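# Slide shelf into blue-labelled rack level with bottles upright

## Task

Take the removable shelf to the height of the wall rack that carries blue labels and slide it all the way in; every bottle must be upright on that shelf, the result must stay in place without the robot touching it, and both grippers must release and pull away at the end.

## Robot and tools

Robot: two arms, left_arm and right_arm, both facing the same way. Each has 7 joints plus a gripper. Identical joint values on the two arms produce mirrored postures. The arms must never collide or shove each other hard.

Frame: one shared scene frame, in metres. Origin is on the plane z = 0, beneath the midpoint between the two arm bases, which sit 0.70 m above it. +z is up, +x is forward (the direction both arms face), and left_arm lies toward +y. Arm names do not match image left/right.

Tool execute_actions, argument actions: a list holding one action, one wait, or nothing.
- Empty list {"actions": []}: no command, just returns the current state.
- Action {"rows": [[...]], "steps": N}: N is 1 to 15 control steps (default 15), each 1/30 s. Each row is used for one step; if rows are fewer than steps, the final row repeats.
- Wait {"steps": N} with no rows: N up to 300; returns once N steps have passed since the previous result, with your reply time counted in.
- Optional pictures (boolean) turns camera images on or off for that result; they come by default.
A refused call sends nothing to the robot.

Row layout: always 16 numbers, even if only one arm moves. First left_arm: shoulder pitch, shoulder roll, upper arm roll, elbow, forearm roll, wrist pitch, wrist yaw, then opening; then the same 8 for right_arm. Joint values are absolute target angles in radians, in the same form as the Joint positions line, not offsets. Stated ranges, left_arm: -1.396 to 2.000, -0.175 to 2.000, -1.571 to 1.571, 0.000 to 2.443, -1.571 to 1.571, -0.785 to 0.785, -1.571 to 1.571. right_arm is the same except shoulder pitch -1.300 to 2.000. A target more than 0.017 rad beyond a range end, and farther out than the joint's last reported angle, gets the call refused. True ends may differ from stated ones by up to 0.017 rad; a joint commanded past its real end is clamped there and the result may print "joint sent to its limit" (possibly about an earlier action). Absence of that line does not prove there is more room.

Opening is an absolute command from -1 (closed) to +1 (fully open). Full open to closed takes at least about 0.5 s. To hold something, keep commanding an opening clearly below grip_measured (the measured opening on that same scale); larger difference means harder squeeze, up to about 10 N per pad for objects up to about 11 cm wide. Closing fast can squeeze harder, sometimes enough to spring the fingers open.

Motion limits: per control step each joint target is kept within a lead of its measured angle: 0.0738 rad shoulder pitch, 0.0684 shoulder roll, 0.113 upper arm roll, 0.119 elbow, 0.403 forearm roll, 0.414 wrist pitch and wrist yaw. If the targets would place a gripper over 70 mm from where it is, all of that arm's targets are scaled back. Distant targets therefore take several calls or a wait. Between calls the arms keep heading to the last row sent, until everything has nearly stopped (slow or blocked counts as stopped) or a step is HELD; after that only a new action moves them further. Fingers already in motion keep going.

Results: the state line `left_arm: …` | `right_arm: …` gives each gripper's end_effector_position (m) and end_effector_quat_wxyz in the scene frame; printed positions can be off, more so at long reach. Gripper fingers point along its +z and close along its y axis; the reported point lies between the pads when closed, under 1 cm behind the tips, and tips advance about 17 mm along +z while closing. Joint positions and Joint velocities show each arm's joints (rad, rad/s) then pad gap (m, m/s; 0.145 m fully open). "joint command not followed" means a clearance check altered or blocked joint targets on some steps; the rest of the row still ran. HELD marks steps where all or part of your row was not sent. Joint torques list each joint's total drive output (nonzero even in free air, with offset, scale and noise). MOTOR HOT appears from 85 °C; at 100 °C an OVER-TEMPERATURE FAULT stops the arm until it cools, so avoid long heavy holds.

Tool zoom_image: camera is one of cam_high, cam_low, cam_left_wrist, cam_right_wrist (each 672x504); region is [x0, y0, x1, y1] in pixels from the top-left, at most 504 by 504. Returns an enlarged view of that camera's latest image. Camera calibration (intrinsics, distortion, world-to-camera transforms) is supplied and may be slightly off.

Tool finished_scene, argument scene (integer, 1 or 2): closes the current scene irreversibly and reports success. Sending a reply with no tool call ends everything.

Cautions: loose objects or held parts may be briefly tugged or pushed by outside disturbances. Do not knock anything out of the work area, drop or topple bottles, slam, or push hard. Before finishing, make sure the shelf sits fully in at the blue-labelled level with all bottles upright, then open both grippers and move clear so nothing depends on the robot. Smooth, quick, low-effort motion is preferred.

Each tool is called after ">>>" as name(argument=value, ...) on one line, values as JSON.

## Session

>>> execute_actions(actions=[])

Scene clock: 0.00 s of 6000.00 s.
left_arm: end_effector_position=(+0.2680, +0.1589, +0.4411) grip_measured=+1.00 end_effector_quat_wxyz=(-0.006, +0.716, +0.008, +0.698) | right_arm: end_effector_position=(+0.2731, -0.1538, +0.4455) grip_measured=+1.00 end_effector_quat_wxyz=(-0.002, +0.711, -0.003, +0.704)
Joint positions: left_arm=[-0.445  0.333 -0.276  1.793  0.187 -0.276 -0.361  0.145] | right_arm=[-0.423  0.327 -0.282  1.791  0.185 -0.271 -0.347  0.145]
Joint velocities: left_arm=[ 0.011 -0.011 -0.007 -0.017 -0.007 -0.022 -0.022 -0.   ] | right_arm=[-0.055 -0.055  0.017  0.007  0.007 -0.066  0.007  0.   ]
Joint torques (N m, as the arm reports them, + toward a larger angle): no reading

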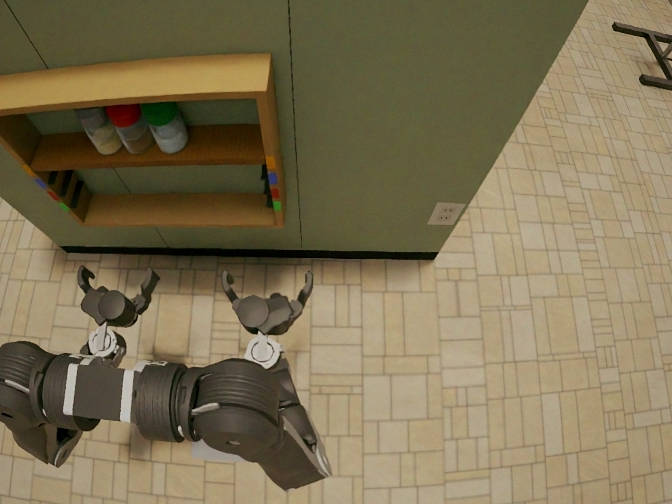

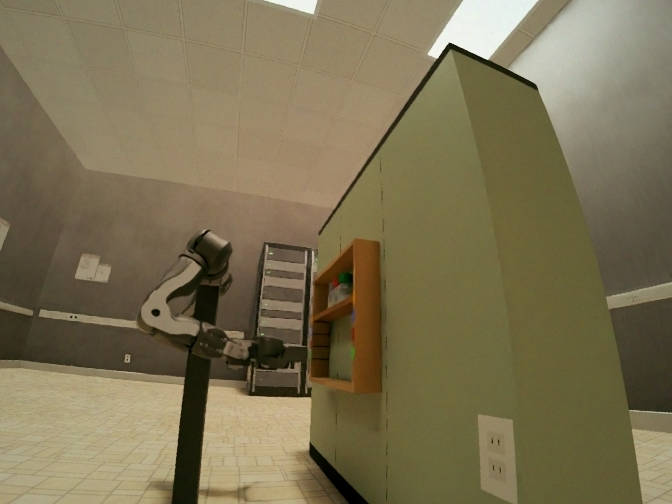

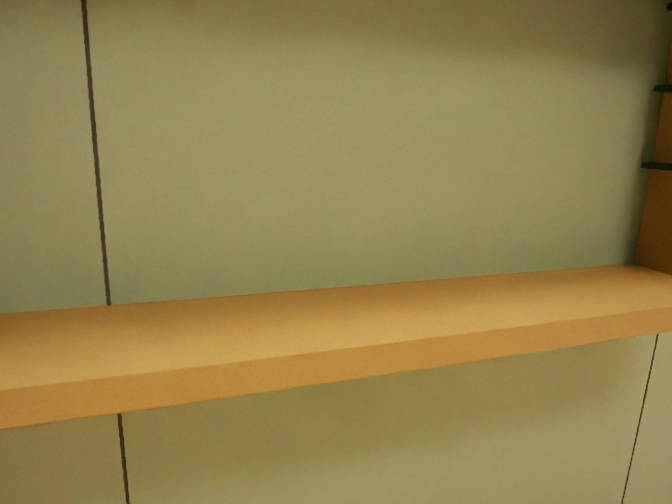

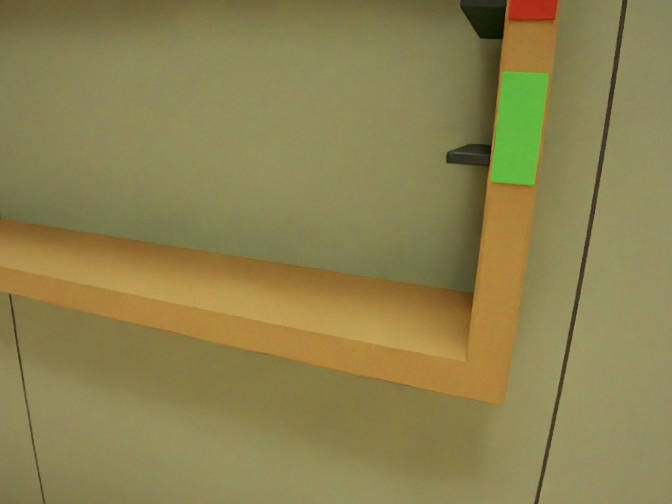

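>>> zoom_image(camera="cam_high", region=[0, 40, 320, 280])

>>> zoom_image(camera="cam_low", region=[240, 220, 420, 410])

Region (0, 40, 320, 280) of cam_high's 672x504 image, scaled by 1.575, with more detail than that image has; it fills the top 378 rows of this view, and the rest is white.

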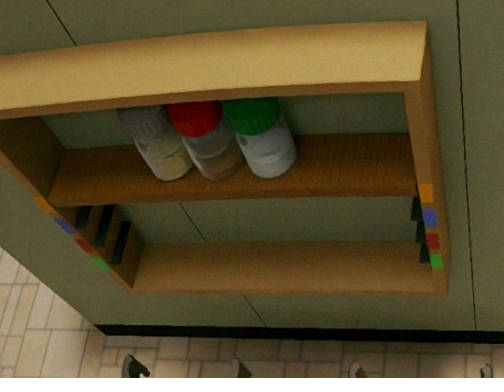

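Region (240, 220, 420, 410) of cam_low's 672x504 image, scaled by 2.653, with more detail than that image has; it fills the left 477 columns of this view, and the rest is white.

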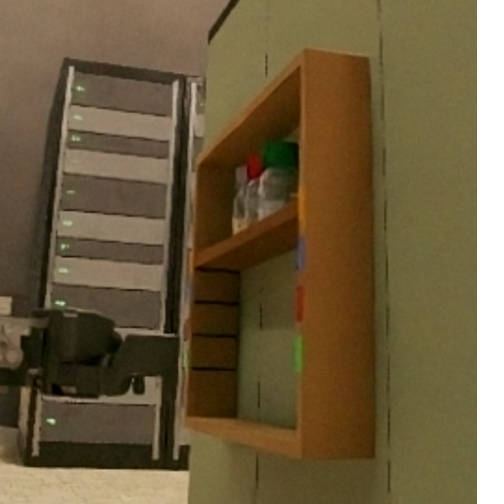

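>>> execute_actions(actions=[{"rows": [[-0.1231, 0.45, 0.2951, 2.1257, -1.0383, 0.0066, 0.4980, -0.1, 0.0144, -0.10, -0.3953, 2.1784, 1.2543, -0.2606, -0.6839, -0.1]], "steps": 15}], pictures=false)

>>> execute_actions(actions=[{"steps": 40}])

Scene clock: 20.23 s of 6000.00 s.
left_arm: end_effector_position=(+0.3290, +0.2495, +0.6061) grip_measured=-0.10 end_effector_quat_wxyz=(+0.502, -0.498, +0.498, -0.502) | right_arm: end_effector_position=(+0.3284, -0.0751, +0.6107) grip_measured=-0.10 end_effector_quat_wxyz=(+0.499, -0.500, +0.499, -0.502)
Joint positions: left_arm=[-0.121  0.451  0.296  2.125 -1.036  0.007  0.492  0.068] | right_arm=[ 0.013 -0.099 -0.394  2.177  1.252 -0.26  -0.681  0.068]
Joint velocities: left_arm=[-0.055  0.011  0.012  0.002 -0.081  0.066 -0.037 -0.   ] | right_arm=[-0.033 -0.011 -0.002 -0.002 -0.051 -0.037 -0.051  0.   ]
Joint torques (N m, as the arm reports them, + toward a larger angle): left_arm=[ 2.36  3.17  1.58  4.57 -0.08  0.01 -0.23] | right_arm=[ 2.94 -2.25 -0.55  3.26 -0.11  0.09  0.37]
Steps of this call (steps 1 to 90: nothing new was sent; then 16.73 s passed at rest; steps 91 to 105: all 15 steps of this action). Readings (joint positions):
91: left_arm=[-0.437 0.361 -0.229 1.842 0.099 -0.173 -0.264] | right_arm=[-0.399 0.308 -0.336 1.831 0.283 -0.257 -0.450]
92: left_arm=[-0.393 0.424 -0.141 1.926 -0.050 -0.084 -0.118] | right_arm=[-0.348 0.241 -0.404 1.912 0.431 -0.251 -0.553]
94: left_arm=[-0.235 0.462 0.076 2.111 -0.414 -0.016 0.226] | right_arm=[-0.214 0.096 -0.409 2.103 0.795 -0.250 -0.639]
98: left_arm=[-0.114 0.466 0.321 2.120 -0.977 0.015 0.457] | right_arm=[0.029 -0.119 -0.402 2.175 1.215 -0.260 -0.670]
105: the state above

Scene clock: 21.57 s of 6000.00 s.
left_arm: end_effector_position=(+0.3290, +0.2496, +0.6061) grip_measured=-0.10 end_effector_quat_wxyz=(+0.502, -0.498, +0.498, -0.502) | right_arm: end_effector_position=(+0.3284, -0.0751, +0.6107) grip_measured=-0.10 end_effector_quat_wxyz=(+0.499, -0.500, +0.499, -0.502)
Joint positions: left_arm=[-0.121  0.451  0.296  2.125 -1.037  0.007  0.492  0.068] | right_arm=[ 0.013 -0.099 -0.394  2.177  1.253 -0.26  -0.681  0.068]
Joint velocities: left_arm=[-0.077  0.011  0.017 -0.027  0.022  0.007  0.007  0.   ] | right_arm=[ 0.033 -0.055 -0.007 -0.002 -0.037 -0.022 -0.007 -0.   ]
Joint torques (N m, as the arm reports them, + toward a larger angle): left_arm=[ 2.38  3.14  1.66  4.57 -0.05  0.03 -0.23] | right_arm=[ 2.82 -2.37 -0.46  3.17 -0.08  0.08  0.36]
Steps of this call (steps 1 to 15: the robot went on to your last target; steps 16 to 40: nothing new was sent). Readings (joint positions):
1: left_arm=[-0.121 0.451 0.296 2.125 -1.036 0.007 0.492] | right_arm=[0.013 -0.099 -0.394 2.177 1.253 -0.260 -0.681]
2: left_arm=[-0.121 0.451 0.296 2.125 -1.037 0.007 0.492] | right_arm=[0.013 -0.099 -0.394 2.177 1.253 -0.260 -0.681]
4: left_arm=[-0.121 0.451 0.296 2.125 -1.037 0.007 0.492] | right_arm=[0.013 -0.099 -0.394 2.177 1.253 -0.260 -0.681]
8: left_arm=[-0.121 0.451 0.296 2.125 -1.037 0.007 0.492] | right_arm=[0.013 -0.099 -0.394 2.177 1.253 -0.260 -0.681]
40: the state above
All arms were judged still, so your last target was given up. Only a new action makes them travel on or press farther. Fingers that are still opening or closing keep moving.
camera_calibration (this result's frames):
cam_left_wrist: T_world_to_cam=[[-0.325535, -0.0277524, -0.945122, 0.682322], [-0.243654, 0.968273, 0.0554913, -0.191633], [0.913597, 0.248347, -0.321969, -0.116297], [0, 0, 0, 1]] pos_world=[0.281676, 0.233371, 0.618068]
cam_right_wrist: T_world_to_cam=[[0.370802, -0.047365, -0.927503, 0.445058], [-0.244558, 0.95847, -0.146717, 0.244571], [0.895934, 0.281232, 0.343819, -0.433594], [0, 0, 0, 1]] pos_world=[0.283255, -0.0913937, 0.597754]

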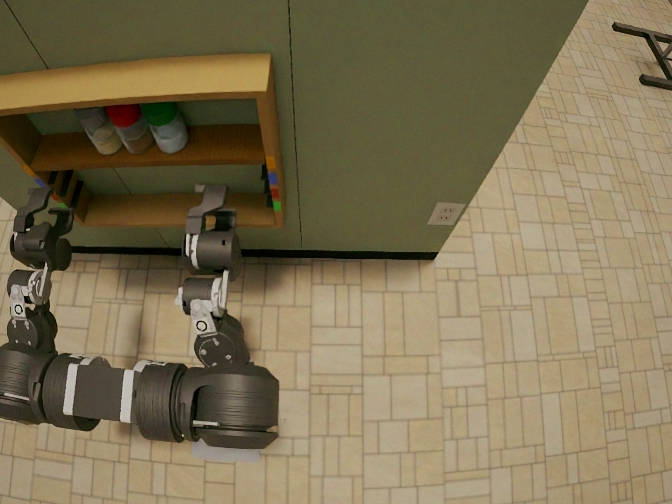

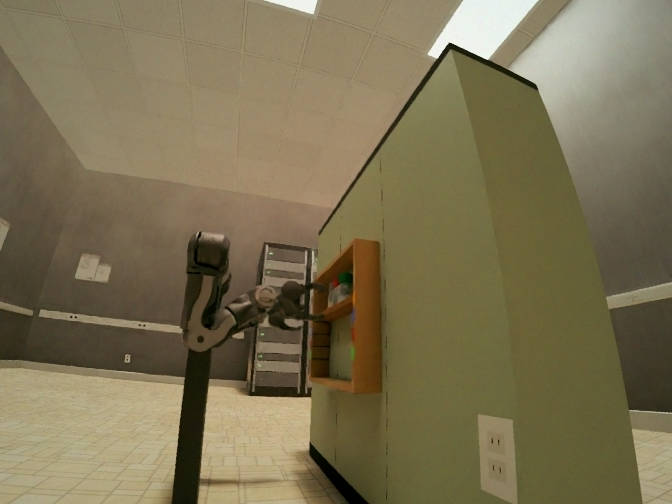

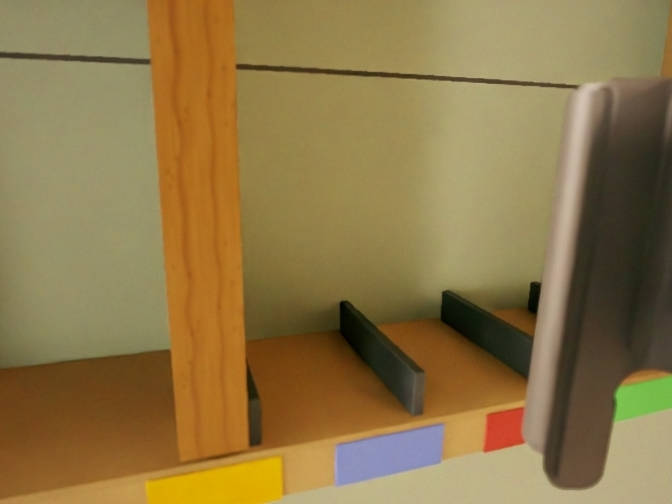

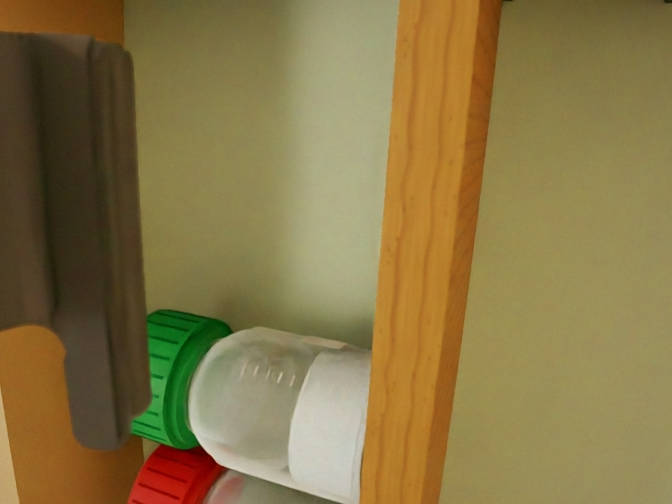

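>>> execute_actions(actions=[{"rows": [
[-0.1060,0.45,0.2871,2.1127,-1.0418,0.0066,0.5002,-0.1, 0.0290,-0.1,-0.3910,2.1650,1.2601,-0.2606,-0.6841,-0.1],
[-0.0889,0.45,0.2790,2.0997,-1.0452,0.0066,0.5024,-0.1, 0.0436,-0.1,-0.3867,2.1515,1.2660,-0.2606,-0.6843,-0.1],
[-0.0719,0.45,0.2710,2.0867,-1.0487,0.0066,0.5046,-0.1, 0.0583,-0.1,-0.3824,2.1381,1.2718,-0.2606,-0.6845,-0.1],
[-0.0548,0.45,0.2630,2.0737,-1.0522,0.0066,0.5068,-0.1, 0.0729,-0.1,-0.3781,2.1247,1.2776,-0.2606,-0.6847,-0.1],
[-0.0377,0.45,0.2550,2.0607,-1.0557,0.0066,0.5091,-0.1, 0.0875,-0.1,-0.3739,2.1113,1.2834,-0.2606,-0.6849,-0.1],
[-0.0206,0.45,0.2469,2.0476,-1.0591,0.0066,0.5113,-0.1, 0.1021,-0.1,-0.3696,2.0978,1.2893,-0.2606,-0.6850,-0.1],
[-0.0035,0.45,0.2389,2.0346,-1.0626,0.0066,0.5135,-0.1, 0.1167,-0.1,-0.3653,2.0844,1.2951,-0.2606,-0.6852,-0.1],
[0.0135,0.45,0.2309,2.0216,-1.0661,0.0066,0.5157,-0.1, 0.1314,-0.1,-0.3610,2.0710,1.3009,-0.2606,-0.6854,-0.1],
[0.0306,0.45,0.2228,2.0086,-1.0695,0.0066,0.5179,-0.1, 0.1460,-0.1,-0.3567,2.0575,1.3068,-0.2606,-0.6856,-0.1],
[0.0477,0.45,0.2148,1.9956,-1.0730,0.0066,0.5201,-0.1, 0.1606,-0.1,-0.3524,2.0441,1.3126,-0.2606,-0.6858,-0.1],
[0.0648,0.45,0.2068,1.9826,-1.0765,0.0066,0.5223,-0.1, 0.1752,-0.1,-0.3481,2.0307,1.3184,-0.2606,-0.6860,-0.1],
[0.0819,0.45,0.1987,1.9696,-1.0799,0.0066,0.5245,-0.1, 0.1898,-0.1,-0.3438,2.0173,1.3242,-0.2606,-0.6862,-0.1],
[0.0990,0.45,0.1907,1.9566,-1.0834,0.0066,0.5268,-0.1, 0.2045,-0.1,-0.3396,2.0038,1.3301,-0.2606,-0.6864,-0.1],
[0.1160,0.45,0.1827,1.9435,-1.0869,0.0066,0.5290,-0.1, 0.2191,-0.1,-0.3353,1.9904,1.3359,-0.2606,-0.6866,-0.1],
[0.1331,0.45,0.1746,1.9305,-1.0904,0.0066,0.5312,-0.1, 0.2337,-0.1,-0.3310,1.9770,1.3417,-0.2606,-0.6868,-0.1]
], "steps": 15}], pictures=false)

>>> execute_actions(actions=[{"steps": 20}])

Scene clock: 31.83 s of 6000.00 s.
left_arm: end_effector_position=(+0.3750, +0.2492, +0.6146) grip_measured=-0.10 end_effector_quat_wxyz=(+0.503, -0.497, +0.496, -0.505) | right_arm: end_effector_position=(+0.3744, -0.0746, +0.6179) grip_measured=-0.10 end_effector_quat_wxyz=(+0.499, -0.500, +0.498, -0.503)
Joint positions: left_arm=[ 0.132  0.451  0.179  1.936 -1.084  0.007  0.521  0.068] | right_arm=[ 0.229 -0.099 -0.334  1.981  1.334 -0.26  -0.683  0.068]
Joint velocities: left_arm=[ 0.473 -0.033 -0.208 -0.354 -0.066  0.051  0.066 -0.   ] | right_arm=[ 0.385 -0.033  0.129 -0.369  0.139 -0.007 -0.037  0.   ]
Joint torques (N m, as the arm reports them, + toward a larger angle): left_arm=[ 3.8   3.17  1.29  3.98 -0.04 -0.02 -0.25] | right_arm=[ 3.91 -1.93  0.23  3.02 -0.11  0.07  0.38]
Steps of this call (steps 1 to 90: nothing new was sent; then 6.77 s passed at rest; steps 91 to 105: all 15 steps of this action). Readings (joint positions):
91: left_arm=[-0.113 0.451 0.292 2.120 -1.038 0.007 0.493] | right_arm=[0.020 -0.099 -0.394 2.172 1.255 -0.260 -0.681]
92: left_arm=[-0.093 0.451 0.283 2.106 -1.041 0.007 0.494] | right_arm=[0.037 -0.099 -0.391 2.157 1.260 -0.260 -0.681]
94: left_arm=[-0.054 0.451 0.268 2.080 -1.047 0.007 0.497] | right_arm=[0.072 -0.099 -0.380 2.129 1.270 -0.260 -0.681]
98: left_arm=[0.012 0.451 0.235 2.027 -1.060 0.007 0.506] | right_arm=[0.127 -0.099 -0.364 2.074 1.293 -0.260 -0.682]
105: the state above

Scene clock: 32.50 s of 6000.00 s.
left_arm: end_effector_position=(+0.3759, +0.2494, +0.6139) grip_measured=-0.10 end_effector_quat_wxyz=(+0.503, -0.497, +0.497, -0.503) | right_arm: end_effector_position=(+0.3756, -0.0745, +0.6179) grip_measured=-0.10 end_effector_quat_wxyz=(+0.500, -0.500, +0.498, -0.502)
Joint positions: left_arm=[ 0.136  0.451  0.176  1.932 -1.089  0.007  0.524  0.068] | right_arm=[ 0.235 -0.099 -0.331  1.976  1.34  -0.26  -0.683  0.068]
Joint velocities: left_arm=[-0.055  0.033 -0.012  0.002  0.007 -0.022  0.022 -0.   ] | right_arm=[-0.033  0.033 -0.007 -0.002 -0.007  0.037 -0.051  0.   ]
Joint torques (N m, as the arm reports them, + toward a larger angle): left_arm=[ 3.99  3.22  1.42  3.95 -0.05  0.   -0.25] | right_arm=[ 3.92 -1.94 -0.07  3.07 -0.12  0.1   0.34]
Steps of this call (steps 1 to 15: the robot went on to your last target; steps 16 to 20: nothing new was sent). Readings (joint positions):
1: left_arm=[0.139 0.451 0.176 1.932 -1.086 0.007 0.523] | right_arm=[0.236 -0.099 -0.331 1.976 1.337 -0.260 -0.683]
2: left_arm=[0.138 0.451 0.176 1.932 -1.088 0.007 0.523] | right_arm=[0.236 -0.099 -0.331 1.976 1.339 -0.260 -0.683]
4: left_arm=[0.136 0.451 0.176 1.932 -1.088 0.007 0.524] | right_arm=[0.235 -0.099 -0.331 1.976 1.340 -0.260 -0.683]
8: left_arm=[0.136 0.451 0.176 1.932 -1.089 0.007 0.524] | right_arm=[0.235 -0.099 -0.331 1.976 1.340 -0.260 -0.683]
20: the state above
All arms were judged still, so your last target was given up. Only a new action makes them travel on or press farther. Fingers that are still opening or closing keep moving.
camera_calibration (this result's frames):
cam_left_wrist: T_world_to_cam=[[-0.321896, -0.0273352, -0.94638, 0.704311], [-0.243493, 0.96835, 0.0548504, -0.180181], [0.914928, 0.248093, -0.318364, -0.159166], [0, 0, 0, 1]] pos_world=[0.328467, 0.233219, 0.625756]
cam_right_wrist: T_world_to_cam=[[0.373344, -0.04591, -0.926556, 0.432882], [-0.245876, 0.958159, -0.146549, 0.256941], [0.894516, 0.282532, 0.346435, -0.479538], [0, 0, 0, 1]] pos_world=[0.330517, -0.0908323, 0.604873]

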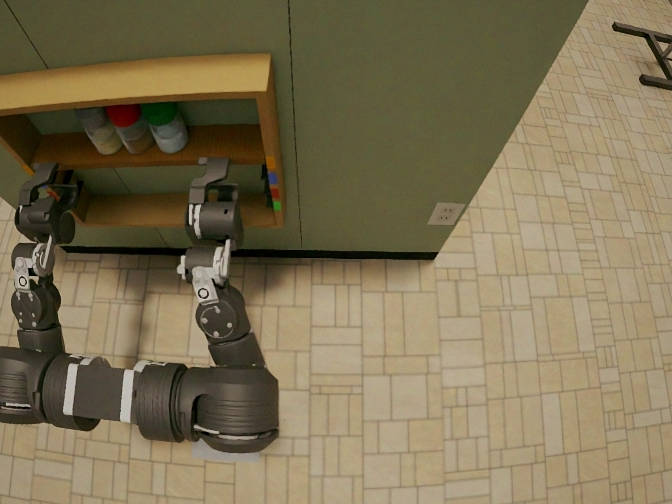

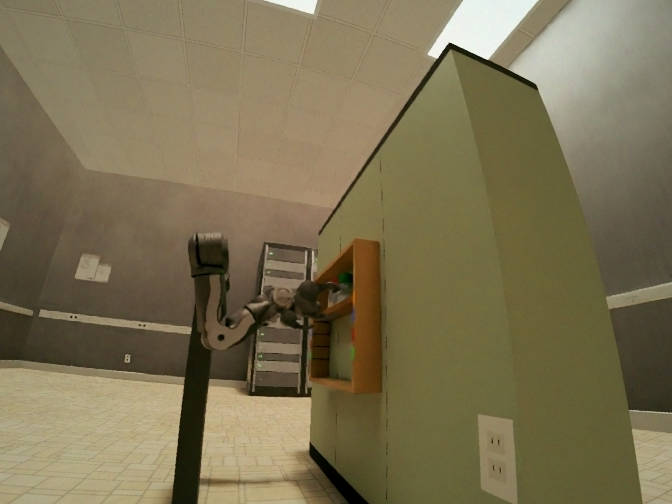

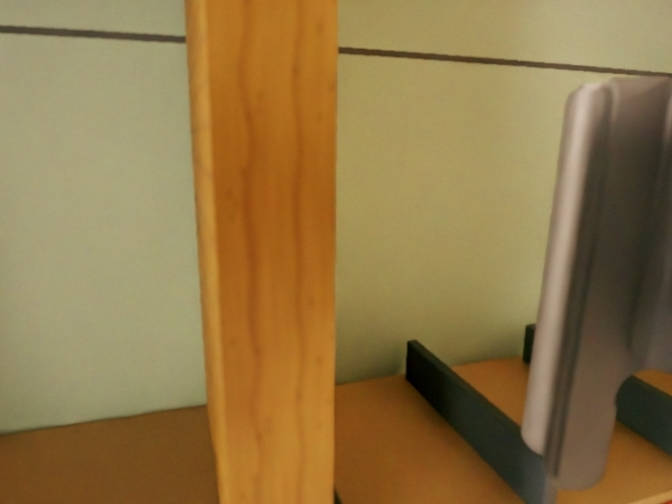

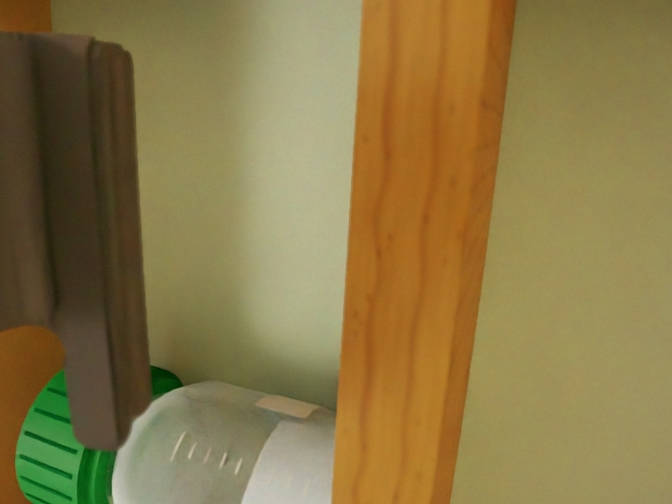

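>>> execute_actions(actions=[{"rows": [
[0.1475,0.45,0.1663,1.9143,-1.0923,0.0066,0.5275,-0.1, 0.2458,-0.1,-0.3278,1.9606,1.3471,-0.2606,-0.6816,-0.1],
[0.1619,0.45,0.1579,1.8982,-1.0941,0.0066,0.5239,-0.1, 0.2579,-0.1,-0.3245,1.9443,1.3525,-0.2606,-0.6765,-0.1],
[0.1764,0.45,0.1496,1.8820,-1.0960,0.0066,0.5202,-0.1, 0.2700,-0.1,-0.3213,1.9279,1.3578,-0.2606,-0.6713,-0.1],
[0.1908,0.45,0.1412,1.8658,-1.0978,0.0066,0.5165,-0.1, 0.2820,-0.1,-0.3180,1.9115,1.3632,-0.2606,-0.6662,-0.1],
[0.2052,0.45,0.1329,1.8496,-1.0997,0.0066,0.5129,-0.1, 0.2941,-0.1,-0.3148,1.8952,1.3686,-0.2606,-0.6610,-0.1],
[0.2196,0.45,0.1245,1.8335,-1.1016,0.0066,0.5092,-0.1, 0.3062,-0.1,-0.3115,1.8788,1.3740,-0.2606,-0.6558,-0.1],
[0.2340,0.45,0.1162,1.8173,-1.1034,0.0066,0.5055,-0.1, 0.3183,-0.1,-0.3083,1.8624,1.3794,-0.2606,-0.6507,-0.1],
[0.2485,0.45,0.1078,1.8011,-1.1053,0.0066,0.5019,-0.1, 0.3304,-0.1,-0.3050,1.8461,1.3847,-0.2606,-0.6455,-0.1],
[0.2629,0.45,0.0995,1.7849,-1.1071,0.0066,0.4982,-0.1, 0.3425,-0.1,-0.3018,1.8297,1.3901,-0.2606,-0.6404,-0.1],
[0.2773,0.45,0.0911,1.7688,-1.1090,0.0066,0.4945,-0.1, 0.3546,-0.1,-0.2985,1.8133,1.3955,-0.2606,-0.6352,-0.1],
[0.2917,0.45,0.0828,1.7526,-1.1109,0.0066,0.4909,-0.1, 0.3667,-0.1,-0.2953,1.7970,1.4009,-0.2606,-0.6300,-0.1],
[0.3061,0.45,0.0744,1.7364,-1.1127,0.0066,0.4872,-0.1, 0.3787,-0.1,-0.2920,1.7806,1.4063,-0.2606,-0.6249,-0.1],
[0.3206,0.45,0.0661,1.7202,-1.1146,0.0066,0.4835,-0.1, 0.3908,-0.1,-0.2888,1.7642,1.4116,-0.2606,-0.6197,-0.1],
[0.3350,0.45,0.0577,1.7041,-1.1164,0.0066,0.4799,-0.1, 0.4029,-0.1,-0.2855,1.7479,1.4170,-0.2606,-0.6146,-0.1],
[0.3494,0.45,0.0494,1.6879,-1.1183,0.0066,0.4762,-0.1, 0.4150,-0.1,-0.2823,1.7315,1.4224,-0.2606,-0.6094,-0.1]
], "steps": 15}], pictures=false)

>>> execute_actions(actions=[{"steps": 20}])

Scene clock: 41.47 s of 6000.00 s.
left_arm: end_effector_position=(+0.4222, +0.2497, +0.6114) grip_measured=-0.10 end_effector_quat_wxyz=(+0.498, -0.502, +0.500, -0.500) | right_arm: end_effector_position=(+0.4217, -0.0745, +0.6148) grip_measured=-0.10 end_effector_quat_wxyz=(+0.495, -0.504, +0.502, -0.499)
Joint positions: left_arm=[ 0.348  0.451  0.054  1.694 -1.115  0.007  0.486  0.068] | right_arm=[ 0.41  -0.099 -0.285  1.736  1.415 -0.26  -0.622  0.068]
Joint velocities: left_arm=[ 0.385 -0.033 -0.208 -0.437 -0.095 -0.066 -0.095 -0.   ] | right_arm=[ 0.275 -0.033  0.081 -0.437  0.11   0.037  0.081  0.   ]
Joint torques (N m, as the arm reports them, + toward a larger angle): left_arm=[ 5.99  3.12  1.35  4.09 -0.04  0.   -0.56] | right_arm=[ 5.39 -1.93  0.29  3.07 -0.16  0.06  0.67]
Steps of this call (steps 1 to 90: nothing new was sent; then 5.47 s passed at rest; steps 91 to 105: all 15 steps of this action). Readings (joint positions):
91: left_arm=[0.143 0.451 0.172 1.924 -1.089 0.007 0.524] | right_arm=[0.239 -0.099 -0.331 1.969 1.342 -0.260 -0.683]
92: left_arm=[0.159 0.451 0.163 1.905 -1.091 0.007 0.524] | right_arm=[0.251 -0.099 -0.328 1.950 1.346 -0.260 -0.682]
94: left_arm=[0.190 0.451 0.146 1.872 -1.094 0.007 0.523] | right_arm=[0.278 -0.099 -0.320 1.915 1.356 -0.260 -0.678]
98: left_arm=[0.247 0.451 0.112 1.807 -1.101 0.007 0.511] | right_arm=[0.326 -0.099 -0.307 1.851 1.377 -0.260 -0.658]
105: the state above

Scene clock: 42.13 s of 6000.00 s.
left_arm: end_effector_position=(+0.4232, +0.2497, +0.6124) grip_measured=-0.10 end_effector_quat_wxyz=(+0.500, -0.500, +0.499, -0.500) | right_arm: end_effector_position=(+0.4229, -0.0745, +0.6156) grip_measured=-0.10 end_effector_quat_wxyz=(+0.497, -0.502, +0.501, -0.499)
Joint positions: left_arm=[ 0.353  0.451  0.051  1.689 -1.117  0.007  0.481  0.068] | right_arm=[ 0.415 -0.099 -0.283  1.73   1.421 -0.26  -0.616  0.068]
Joint velocities: left_arm=[-0.033 -0.077  0.007 -0.017  0.007  0.022  0.007  0.   ] | right_arm=[-0.055 -0.077 -0.007 -0.007 -0.051  0.11  -0.022 -0.   ]
Joint torques (N m, as the arm reports them, + toward a larger angle): left_arm=[ 5.47  2.97  1.5   4.21 -0.05  0.01 -0.55] | right_arm=[ 4.97 -1.84  0.16  3.51 -0.09  0.08  0.6 ]
Steps of this call (steps 1 to 15: the robot went on to your last target; steps 16 to 20: nothing new was sent). Readings (joint positions):
1: left_arm=[0.354 0.451 0.051 1.689 -1.115 0.007 0.484] | right_arm=[0.415 -0.099 -0.283 1.730 1.418 -0.260 -0.620]
2: left_arm=[0.354 0.451 0.051 1.689 -1.116 0.007 0.482] | right_arm=[0.415 -0.099 -0.283 1.730 1.419 -0.260 -0.617]
4: left_arm=[0.353 0.451 0.051 1.689 -1.117 0.007 0.481] | right_arm=[0.415 -0.099 -0.283 1.730 1.421 -0.260 -0.616]
8: left_arm=[0.353 0.451 0.051 1.689 -1.117 0.007 0.481] | right_arm=[0.415 -0.099 -0.283 1.730 1.421 -0.260 -0.616]
20: the state above
All arms were judged still, so your last target was given up. Only a new action makes them travel on or press farther. Fingers that are still opening or closing keep moving.
camera_calibration (this result's frames):
cam_left_wrist: T_world_to_cam=[[-0.332111, -0.0283301, -0.942815, 0.720495], [-0.243613, 0.968212, 0.0567206, -0.169954], [0.911238, 0.24852, -0.328455, -0.195454], [0, 0, 0, 1]] pos_world=[0.375986, 0.233537, 0.624736]
cam_right_wrist: T_world_to_cam=[[0.362836, -0.0455072, -0.930741, 0.420095], [-0.247176, 0.958329, -0.143214, 0.26679], [0.898473, 0.28202, 0.336468, -0.516601], [0, 0, 0, 1]] pos_world=[0.37767, -0.090863, 0.603027]

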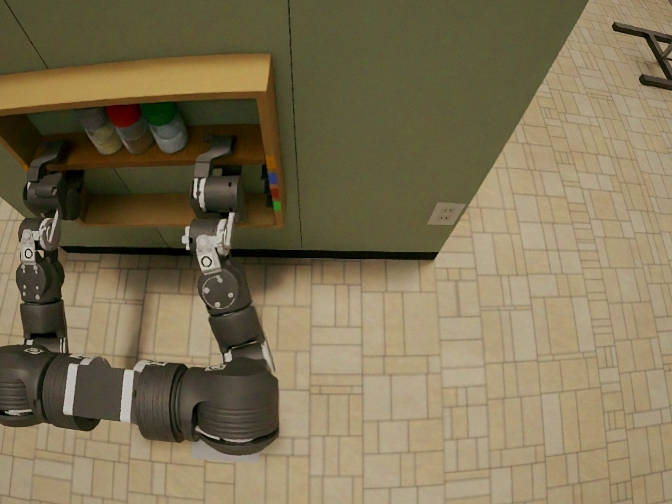

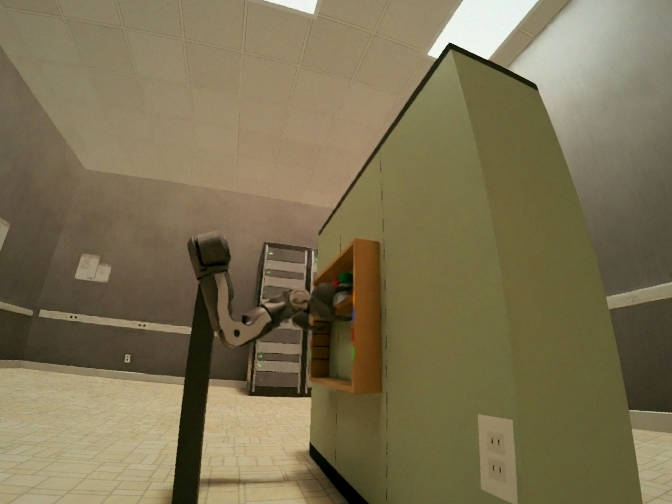

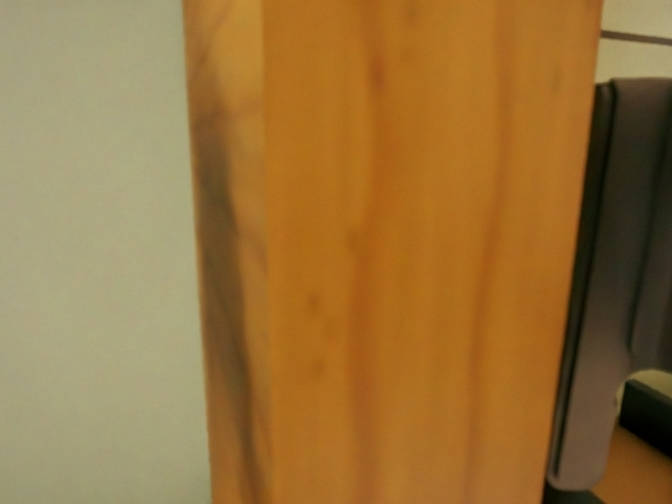

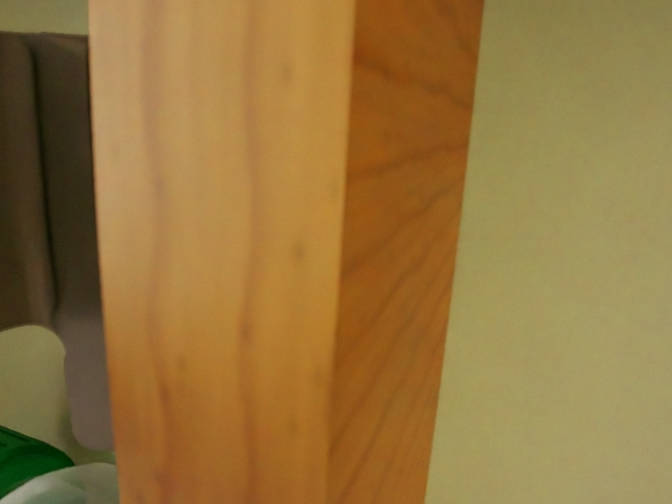

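>>> execute_actions(actions=[{"rows": [
[0.3494,0.45,0.0494,1.6879,-1.1183,0.0066,0.4762,-0.2, 0.4150,-0.1,-0.2823,1.7315,1.4224,-0.2606,-0.6094,-0.2],
[0.3494,0.45,0.0494,1.6879,-1.1183,0.0066,0.4762,-0.3, 0.4150,-0.1,-0.2823,1.7315,1.4224,-0.2606,-0.6094,-0.3],
[0.3494,0.45,0.0494,1.6879,-1.1183,0.0066,0.4762,-0.4, 0.4150,-0.1,-0.2823,1.7315,1.4224,-0.2606,-0.6094,-0.4],
[0.3494,0.45,0.0494,1.6879,-1.1183,0.0066,0.4762,-0.5, 0.4150,-0.1,-0.2823,1.7315,1.4224,-0.2606,-0.6094,-0.5],
[0.3494,0.45,0.0494,1.6879,-1.1183,0.0066,0.4762,-0.57, 0.4150,-0.1,-0.2823,1.7315,1.4224,-0.2606,-0.6094,-0.57],
[0.3494,0.45,0.0494,1.6879,-1.1183,0.0066,0.4762,-0.64, 0.4150,-0.1,-0.2823,1.7315,1.4224,-0.2606,-0.6094,-0.64],
[0.3494,0.45,0.0494,1.6879,-1.1183,0.0066,0.4762,-0.70, 0.4150,-0.1,-0.2823,1.7315,1.4224,-0.2606,-0.6094,-0.70],
[0.3494,0.45,0.0494,1.6879,-1.1183,0.0066,0.4762,-0.75, 0.4150,-0.1,-0.2823,1.7315,1.4224,-0.2606,-0.6094,-0.75],
[0.3494,0.45,0.0494,1.6879,-1.1183,0.0066,0.4762,-0.80, 0.4150,-0.1,-0.2823,1.7315,1.4224,-0.2606,-0.6094,-0.80],
[0.3494,0.45,0.0494,1.6879,-1.1183,0.0066,0.4762,-0.85, 0.4150,-0.1,-0.2823,1.7315,1.4224,-0.2606,-0.6094,-0.85],
[0.3494,0.45,0.0494,1.6879,-1.1183,0.0066,0.4762,-0.90, 0.4150,-0.1,-0.2823,1.7315,1.4224,-0.2606,-0.6094,-0.90],
[0.3494,0.45,0.0494,1.6879,-1.1183,0.0066,0.4762,-0.95, 0.4150,-0.1,-0.2823,1.7315,1.4224,-0.2606,-0.6094,-0.95],
[0.3494,0.45,0.0494,1.6879,-1.1183,0.0066,0.4762,-1.0, 0.4150,-0.1,-0.2823,1.7315,1.4224,-0.2606,-0.6094,-1.0]
], "steps": 15}], pictures=false)

Scene clock: 44.63 s of 6000.00 s.
left_arm: end_effector_position=(+0.4232, +0.2497, +0.6139) grip_measured=-0.76 end_effector_quat_wxyz=(+0.501, -0.500, +0.496, -0.503) | right_arm: end_effector_position=(+0.4228, -0.0746, +0.6203) grip_measured=-0.76 end_effector_quat_wxyz=(+0.503, -0.497, +0.497, -0.503)
Joint positions: left_arm=[ 0.354  0.451  0.051  1.69  -1.112  0.009  0.475  0.018] | right_arm=[ 0.418 -0.1   -0.283  1.733  1.422 -0.261 -0.601  0.018]
Joint velocities: left_arm=[ 0.077 -0.121 -0.012  0.022 -0.051 -0.022  0.022 -0.   ] | right_arm=[-0.011  0.033  0.007 -0.012  0.007  0.022  0.007  0.   ]
Joint torques (N m, as the arm reports them, + toward a larger angle): left_arm=[ 5.37  3.09  1.4   4.1  -0.15 -0.08 -0.4 ] | right_arm=[ 4.58 -1.69  0.07  2.89 -0.13  0.12  0.21]
Steps of this call (steps 1 to 60: nothing new was sent; steps 61 to 75: all 15 steps of this action). Readings (joint positions):
61: left_arm=[0.353 0.451 0.051 1.689 -1.117 0.007 0.481] | right_arm=[0.415 -0.099 -0.283 1.730 1.421 -0.260 -0.616]
62: left_arm=[0.353 0.451 0.051 1.689 -1.117 0.007 0.481] | right_arm=[0.415 -0.099 -0.283 1.730 1.421 -0.260 -0.616]
64: left_arm=[0.353 0.451 0.051 1.689 -1.117 0.007 0.481] | right_arm=[0.415 -0.099 -0.283 1.730 1.421 -0.260 -0.616]
68: left_arm=[0.354 0.451 0.051 1.690 -1.117 0.007 0.476] | right_arm=[0.418 -0.100 -0.283 1.733 1.421 -0.260 -0.602]
75: the state above

>>> execute_actions(actions=[{"rows": [
[0.3522,0.45,0.0505,1.6902,-1.1182,0.0066,0.4817,-1.0, 0.4210,-0.1,-0.2829,1.7354,1.4212,-0.2606,-0.6195,-1.0],
[0.3522,0.45,0.0505,1.6902,-1.1182,0.0066,0.4817,-1.0, 0.4210,-0.1,-0.2829,1.7354,1.4212,-0.2606,-0.6195,-1.0],
[0.3522,0.45,0.0505,1.6902,-1.1182,0.0066,0.4817,-1.0, 0.4210,-0.1,-0.2829,1.7354,1.4212,-0.2606,-0.6195,-1.0],
[0.3551,0.45,0.0517,1.6925,-1.1181,0.0066,0.4872,-1.0, 0.4270,-0.1,-0.2835,1.7393,1.4201,-0.2606,-0.6296,-1.0]
], "steps": 10}], pictures=false)

Scene clock: 65.93 s of 6000.00 s.
left_arm: end_effector_position=(+0.4233, +0.2497, +0.6138) grip_measured=-0.76 end_effector_quat_wxyz=(+0.500, -0.500, +0.497, -0.503) | right_arm: end_effector_position=(+0.4228, -0.0746, +0.6207) grip_measured=-0.76 end_effector_quat_wxyz=(+0.501, -0.499, +0.500, -0.500)
Joint positions: left_arm=[ 0.354  0.451  0.051  1.69  -1.112  0.009  0.477  0.018] | right_arm=[ 0.423 -0.1   -0.283  1.736  1.422 -0.261 -0.62   0.018]
Joint velocities: left_arm=[-0.011  0.033  0.002  0.007 -0.037 -0.007 -0.037 -0.   ] | right_arm=[-0.011 -0.033 -0.032 -0.012 -0.007  0.007 -0.007 -0.   ]
Joint torques (N m, as the arm reports them, + toward a larger angle): left_arm=[ 6.66  3.06  1.87  5.14 -0.17 -0.09 -0.14] | right_arm=[ 5.82 -1.8  -0.15  3.75 -0.17  0.12  0.16]
Steps of this call (steps 1 to 15: the robot went on to your last target; steps 16 to 90: nothing new was sent; then 17.97 s passed at rest; steps 91 to 100: all 10 steps of this action). Readings (joint positions):
91: left_arm=[0.354 0.451 0.051 1.690 -1.112 0.009 0.475] | right_arm=[0.419 -0.100 -0.283 1.733 1.422 -0.261 -0.604]
92: left_arm=[0.354 0.451 0.051 1.690 -1.112 0.009 0.475] | right_arm=[0.420 -0.100 -0.283 1.734 1.422 -0.261 -0.606]
94: left_arm=[0.354 0.451 0.051 1.690 -1.112 0.009 0.476] | right_arm=[0.422 -0.100 -0.283 1.735 1.422 -0.261 -0.612]
98: left_arm=[0.354 0.451 0.051 1.690 -1.112 0.009 0.477] | right_arm=[0.423 -0.100 -0.283 1.736 1.422 -0.261 -0.620]
100: the state above

>>> execute_actions(actions=[{"rows": [
[0.3394,0.45,0.0609,1.7101,-1.1159,0.0066,0.4912,-1.0, 0.4139,-0.1,-0.2872,1.7571,1.4141,-0.2606,-0.6354,-1.0],
[0.3236,0.45,0.0700,1.7277,-1.1137,0.0066,0.4951,-1.0, 0.4009,-0.1,-0.2909,1.7750,1.4081,-0.2606,-0.6411,-1.0],
[0.3079,0.45,0.0792,1.7453,-1.1115,0.0066,0.4991,-1.0, 0.3878,-0.1,-0.2946,1.7928,1.4021,-0.2606,-0.6469,-1.0],
[0.2922,0.45,0.0884,1.7629,-1.1093,0.0066,0.5030,-1.0, 0.3747,-0.1,-0.2982,1.8107,1.3961,-0.2606,-0.6526,-1.0],
[0.2764,0.45,0.0976,1.7805,-1.1071,0.0066,0.5070,-1.0, 0.3617,-0.1,-0.3019,1.8285,1.3901,-0.2606,-0.6584,-1.0],
[0.2607,0.45,0.1067,1.7981,-1.1049,0.0066,0.5110,-1.0, 0.3486,-0.1,-0.3056,1.8463,1.3841,-0.2606,-0.6641,-1.0],
[0.2450,0.45,0.1159,1.8157,-1.1027,0.0066,0.5149,-1.0, 0.3355,-0.1,-0.3093,1.8642,1.3781,-0.2606,-0.6699,-1.0],
[0.2292,0.45,0.1251,1.8332,-1.1006,0.0066,0.5189,-1.0, 0.3225,-0.1,-0.3130,1.8820,1.3722,-0.2606,-0.6756,-1.0],
[0.2135,0.45,0.1343,1.8508,-1.0984,0.0066,0.5228,-1.0, 0.3094,-0.1,-0.3167,1.8999,1.3662,-0.2606,-0.6814,-1.0],
[0.1978,0.45,0.1434,1.8684,-1.0962,0.0066,0.5268,-1.0, 0.2963,-0.1,-0.3204,1.9177,1.3602,-0.2606,-0.6871,-1.0],
[0.1820,0.45,0.1526,1.8860,-1.0940,0.0066,0.5308,-1.0, 0.2833,-0.1,-0.3241,1.9355,1.3542,-0.2606,-0.6929,-1.0],
[0.1663,0.45,0.1618,1.9036,-1.0918,0.0066,0.5347,-1.0, 0.2702,-0.1,-0.3277,1.9534,1.3482,-0.2606,-0.6986,-1.0],
[0.1506,0.45,0.1710,1.9212,-1.0896,0.0066,0.5387,-1.0, 0.2571,-0.1,-0.3314,1.9712,1.3422,-0.2606,-0.7044,-1.0],
[0.1348,0.45,0.1801,1.9388,-1.0874,0.0066,0.5426,-1.0, 0.2441,-0.1,-0.3351,1.9891,1.3362,-0.2606,-0.7101,-1.0],
[0.1191,0.45,0.1893,1.9564,-1.0852,0.0066,0.5466,-1.0, 0.2310,-0.1,-0.3388,2.0069,1.3302,-0.2606,-0.7159,-1.0]
], "steps": 15}], pictures=false)

Scene clock: 68.87 s of 6000.00 s.
left_arm: end_effector_position=(+0.3725, +0.2494, +0.6141) grip_measured=-0.76 end_effector_quat_wxyz=(+0.501, -0.500, +0.496, -0.503) | right_arm: end_effector_position=(+0.3725, -0.0745, +0.6198) grip_measured=-0.76 end_effector_quat_wxyz=(+0.501, -0.500, +0.501, -0.498)
Joint positions: left_arm=[ 0.122  0.45   0.186  1.95  -1.082  0.01   0.536  0.018] | right_arm=[ 0.231 -0.1   -0.335  1.997  1.339 -0.262 -0.707  0.018]
Joint velocities: left_arm=[-0.319 -0.055  0.232  0.471  0.081  0.007  0.11   0.   ] | right_arm=[-0.319  0.011 -0.11   0.476 -0.212  0.095 -0.168  0.   ]
Joint torques (N m, as the arm reports them, + toward a larger angle): left_arm=[ 4.81  3.34  1.86  4.75 -0.15 -0.11 -0.28] | right_arm=[ 4.41 -1.96 -0.5   3.77 -0.11  0.1   0.41]
Steps of this call (steps 1 to 15: the robot went on to your last target; steps 16 to 73: nothing new was sent; steps 74 to 88: all 15 steps of this action). Readings (joint positions):
74: left_arm=[0.348 0.450 0.056 1.700 -1.111 0.009 0.482] | right_arm=[0.419 -0.100 -0.283 1.745 1.422 -0.261 -0.625]
75: left_arm=[0.330 0.450 0.066 1.720 -1.110 0.010 0.486] | right_arm=[0.405 -0.100 -0.286 1.764 1.417 -0.261 -0.631]
77: left_arm=[0.296 0.450 0.086 1.758 -1.107 0.010 0.492] | right_arm=[0.375 -0.100 -0.294 1.804 1.404 -0.262 -0.641]
81: left_arm=[0.234 0.450 0.122 1.828 -1.099 0.010 0.507] | right_arm=[0.324 -0.100 -0.309 1.874 1.381 -0.262 -0.664]
88: the state above

>>> execute_actions(actions=[{"rows": [
[0.1016,0.45,0.1991,1.9714,-1.0806,0.0066,0.5464,-1.0, 0.2167,-0.1,-0.3443,2.0224,1.3229,-0.2606,-0.7184,-1.0],
[0.0840,0.45,0.2088,1.9865,-1.0760,0.0066,0.5461,-1.0, 0.2025,-0.1,-0.3499,2.0379,1.3157,-0.2606,-0.7210,-1.0],
[0.0665,0.45,0.2186,2.0015,-1.0714,0.0066,0.5459,-1.0, 0.1882,-0.1,-0.3554,2.0535,1.3084,-0.2606,-0.7235,-1.0],
[0.0490,0.45,0.2284,2.0166,-1.0668,0.0066,0.5457,-1.0, 0.1740,-0.1,-0.3609,2.0690,1.3012,-0.2606,-0.7260,-1.0],
[0.0314,0.45,0.2381,2.0316,-1.0622,0.0066,0.5454,-1.0, 0.1597,-0.1,-0.3664,2.0845,1.2939,-0.2606,-0.7285,-1.0],
[0.0139,0.45,0.2479,2.0467,-1.0576,0.0066,0.5452,-1.0, 0.1454,-0.1,-0.3720,2.1000,1.2866,-0.2606,-0.7311,-1.0],
[-0.0036,0.45,0.2577,2.0617,-1.0530,0.0066,0.5450,-1.0, 0.1312,-0.1,-0.3775,2.1155,1.2794,-0.2606,-0.7336,-1.0],
[-0.0212,0.45,0.2674,2.0768,-1.0485,0.0066,0.5447,-1.0, 0.1169,-0.1,-0.3830,2.1311,1.2721,-0.2606,-0.7361,-1.0],
[-0.0387,0.45,0.2772,2.0918,-1.0439,0.0066,0.5445,-1.0, 0.1027,-0.1,-0.3885,2.1466,1.2649,-0.2606,-0.7386,-1.0],
[-0.0562,0.45,0.2870,2.1069,-1.0393,0.0066,0.5443,-1.0, 0.0884,-0.1,-0.3941,2.1621,1.2576,-0.2606,-0.7412,-1.0],
[-0.0738,0.45,0.2967,2.1219,-1.0347,0.0066,0.5440,-1.0, 0.0741,-0.1,-0.3996,2.1776,1.2503,-0.2606,-0.7437,-1.0],
[-0.0913,0.45,0.3065,2.1370,-1.0301,0.0066,0.5438,-1.0, 0.0599,-0.1,-0.4051,2.1931,1.2431,-0.2606,-0.7462,-1.0],
[-0.1088,0.45,0.3163,2.1520,-1.0255,0.0066,0.5436,-1.0, 0.0456,-0.1,-0.4106,2.2087,1.2358,-0.2606,-0.7487,-1.0],
[-0.1264,0.45,0.3260,2.1671,-1.0209,0.0066,0.5433,-1.0, 0.0314,-0.1,-0.4162,2.2242,1.2286,-0.2606,-0.7513,-1.0],
[-0.1439,0.45,0.3358,2.1821,-1.0163,0.0066,0.5431,-1.0, 0.0171,-0.1,-0.4217,2.2397,1.2213,-0.2606,-0.7538,-1.0]
], "steps": 15}], pictures=false)

>>> execute_actions(actions=[{"steps": 15}])

Scene clock: 72.07 s of 6000.00 s.
left_arm: end_effector_position=(+0.3208, +0.2502, +0.6051) grip_measured=-0.76 end_effector_quat_wxyz=(+0.490, -0.512, +0.507, -0.491) | right_arm: end_effector_position=(+0.3209, -0.0735, +0.6099) grip_measured=-0.76 end_effector_quat_wxyz=(+0.489, -0.513, +0.513, -0.485)
Joint positions: left_arm=[-0.145  0.449  0.331  2.173 -1.017  0.012  0.57   0.018] | right_arm=[ 0.011 -0.098 -0.417  2.224  1.237 -0.263 -0.78   0.018]
Joint velocities: left_arm=[-0.429 -0.055  0.242  0.393  0.125  0.007 -0.022  0.   ] | right_arm=[-0.407 -0.077 -0.164  0.447 -0.212 -0.051 -0.051 -0.   ]
Joint torques (N m, as the arm reports them, + toward a larger angle): left_arm=[ 4.15  3.61  2.09  5.43 -0.13 -0.2  -1.02] | right_arm=[ 4.35 -2.08 -0.86  5.01 -0.26  0.19  1.13]
Steps of this call (steps 1 to 15: the robot went on to your last target; steps 16 to 81: nothing new was sent; steps 82 to 96: all 15 steps of this action). Readings (joint positions):
82: left_arm=[0.110 0.450 0.194 1.964 -1.078 0.010 0.541] | right_arm=[0.222 -0.100 -0.339 2.011 1.331 -0.262 -0.714]
83: left_arm=[0.092 0.450 0.204 1.980 -1.074 0.010 0.541] | right_arm=[0.207 -0.100 -0.344 2.026 1.325 -0.262 -0.716]
85: left_arm=[0.052 0.450 0.226 2.014 -1.066 0.010 0.541] | right_arm=[0.173 -0.100 -0.357 2.061 1.311 -0.262 -0.720]
89: left_arm=[-0.023 0.450 0.262 2.068 -1.049 0.010 0.550] | right_arm=[0.112 -0.100 -0.378 2.118 1.284 -0.262 -0.745]
96: the state above

Scene clock: 72.57 s of 6000.00 s.
left_arm: end_effector_position=(+0.3195, +0.2499, +0.6054) grip_measured=-0.76 end_effector_quat_wxyz=(+0.489, -0.512, +0.507, -0.491) | right_arm: end_effector_position=(+0.3194, -0.0739, +0.6097) grip_measured=-0.76 end_effector_quat_wxyz=(+0.488, -0.513, +0.513, -0.485)
Joint positions: left_arm=[-0.151  0.449  0.334  2.178 -1.014  0.013  0.57   0.018] | right_arm=[ 0.005 -0.098 -0.42   2.23   1.23  -0.263 -0.784  0.018]
Joint velocities: left_arm=[ 0.011 -0.077 -0.002 -0.007 -0.066 -0.022  0.007 -0.   ] | right_arm=[ 0.011 -0.033  0.007 -0.002 -0.007 -0.022 -0.022 -0.   ]
Joint torques (N m, as the arm reports them, + toward a larger angle): left_arm=[ 4.43  3.58  1.95  5.11 -0.06 -0.16 -1.08] | right_arm=[ 4.75 -2.14 -0.81  4.47 -0.35  0.2   1.26]
Steps of this call (steps 1 to 15: the robot went on to your last target). Readings (joint positions):
1: left_arm=[-0.152 0.449 0.334 2.178 -1.015 0.013 0.570] | right_arm=[0.004 -0.098 -0.420 2.230 1.232 -0.263 -0.781]
2: left_arm=[-0.151 0.449 0.334 2.178 -1.014 0.013 0.570] | right_arm=[0.005 -0.098 -0.420 2.230 1.231 -0.263 -0.782]
4: left_arm=[-0.151 0.449 0.334 2.178 -1.014 0.013 0.570] | right_arm=[0.005 -0.098 -0.420 2.230 1.231 -0.263 -0.783]
8: left_arm=[-0.151 0.449 0.334 2.178 -1.014 0.013 0.570] | right_arm=[0.005 -0.098 -0.420 2.230 1.230 -0.263 -0.784]
15: the state above
All arms were judged still, so your last target was given up. Only a new action makes them travel on or press farther. Fingers that are still opening or closing keep moving.
camera_calibration (this result's frames):
cam_left_wrist: T_world_to_cam=[[-0.368034, -0.0356825, -0.929127, 0.684505], [-0.244418, 0.967834, 0.0596469, -0.196374], [0.897112, 0.249048, -0.364917, -0.0768386], [0, 0, 0, 1]] pos_world=[0.272857, 0.233619, 0.619665]
cam_right_wrist: T_world_to_cam=[[0.319858, -0.0400133, -0.94662, 0.475992], [-0.256011, 0.958293, -0.127012, 0.232668], [0.912222, 0.282971, 0.296274, -0.401583], [0, 0, 0, 1]] pos_world=[0.273649, -0.0902821, 0.599114]

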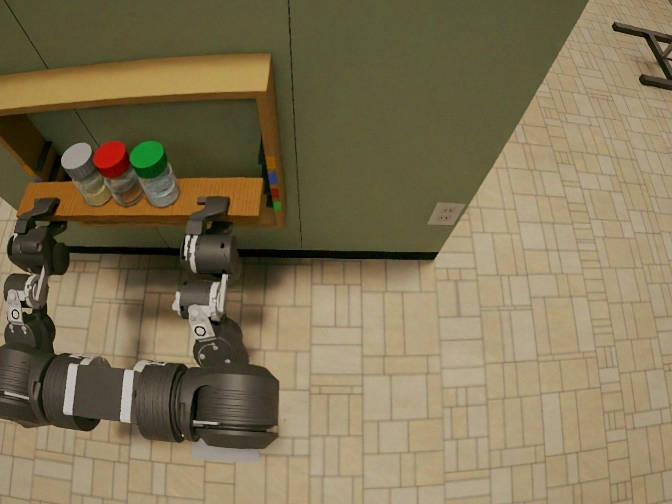

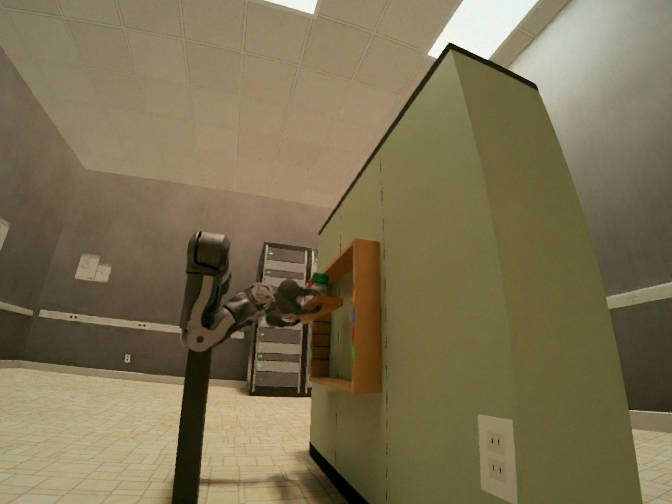

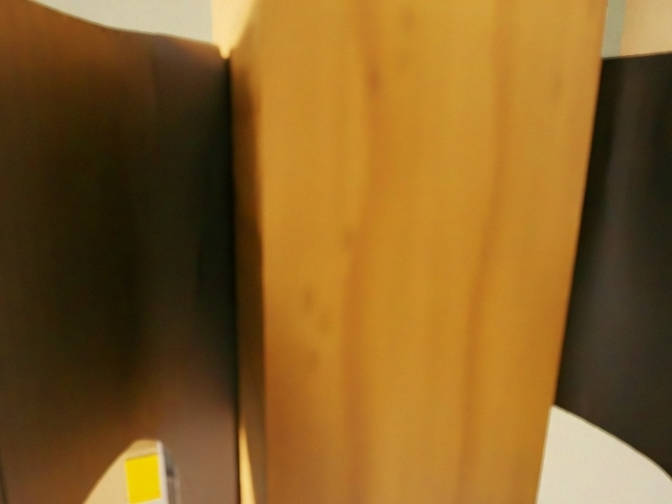

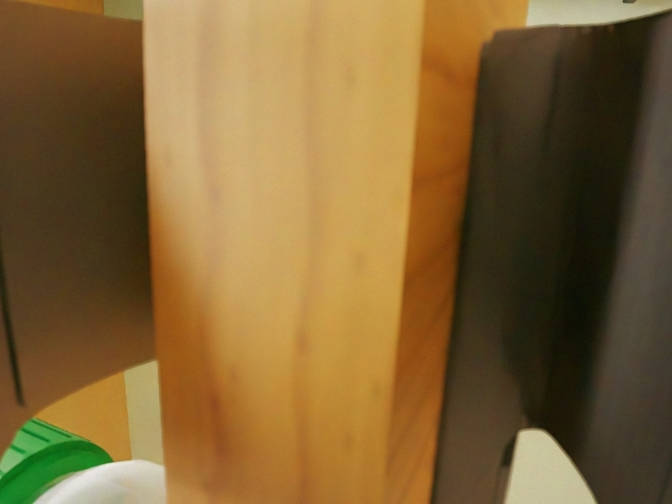

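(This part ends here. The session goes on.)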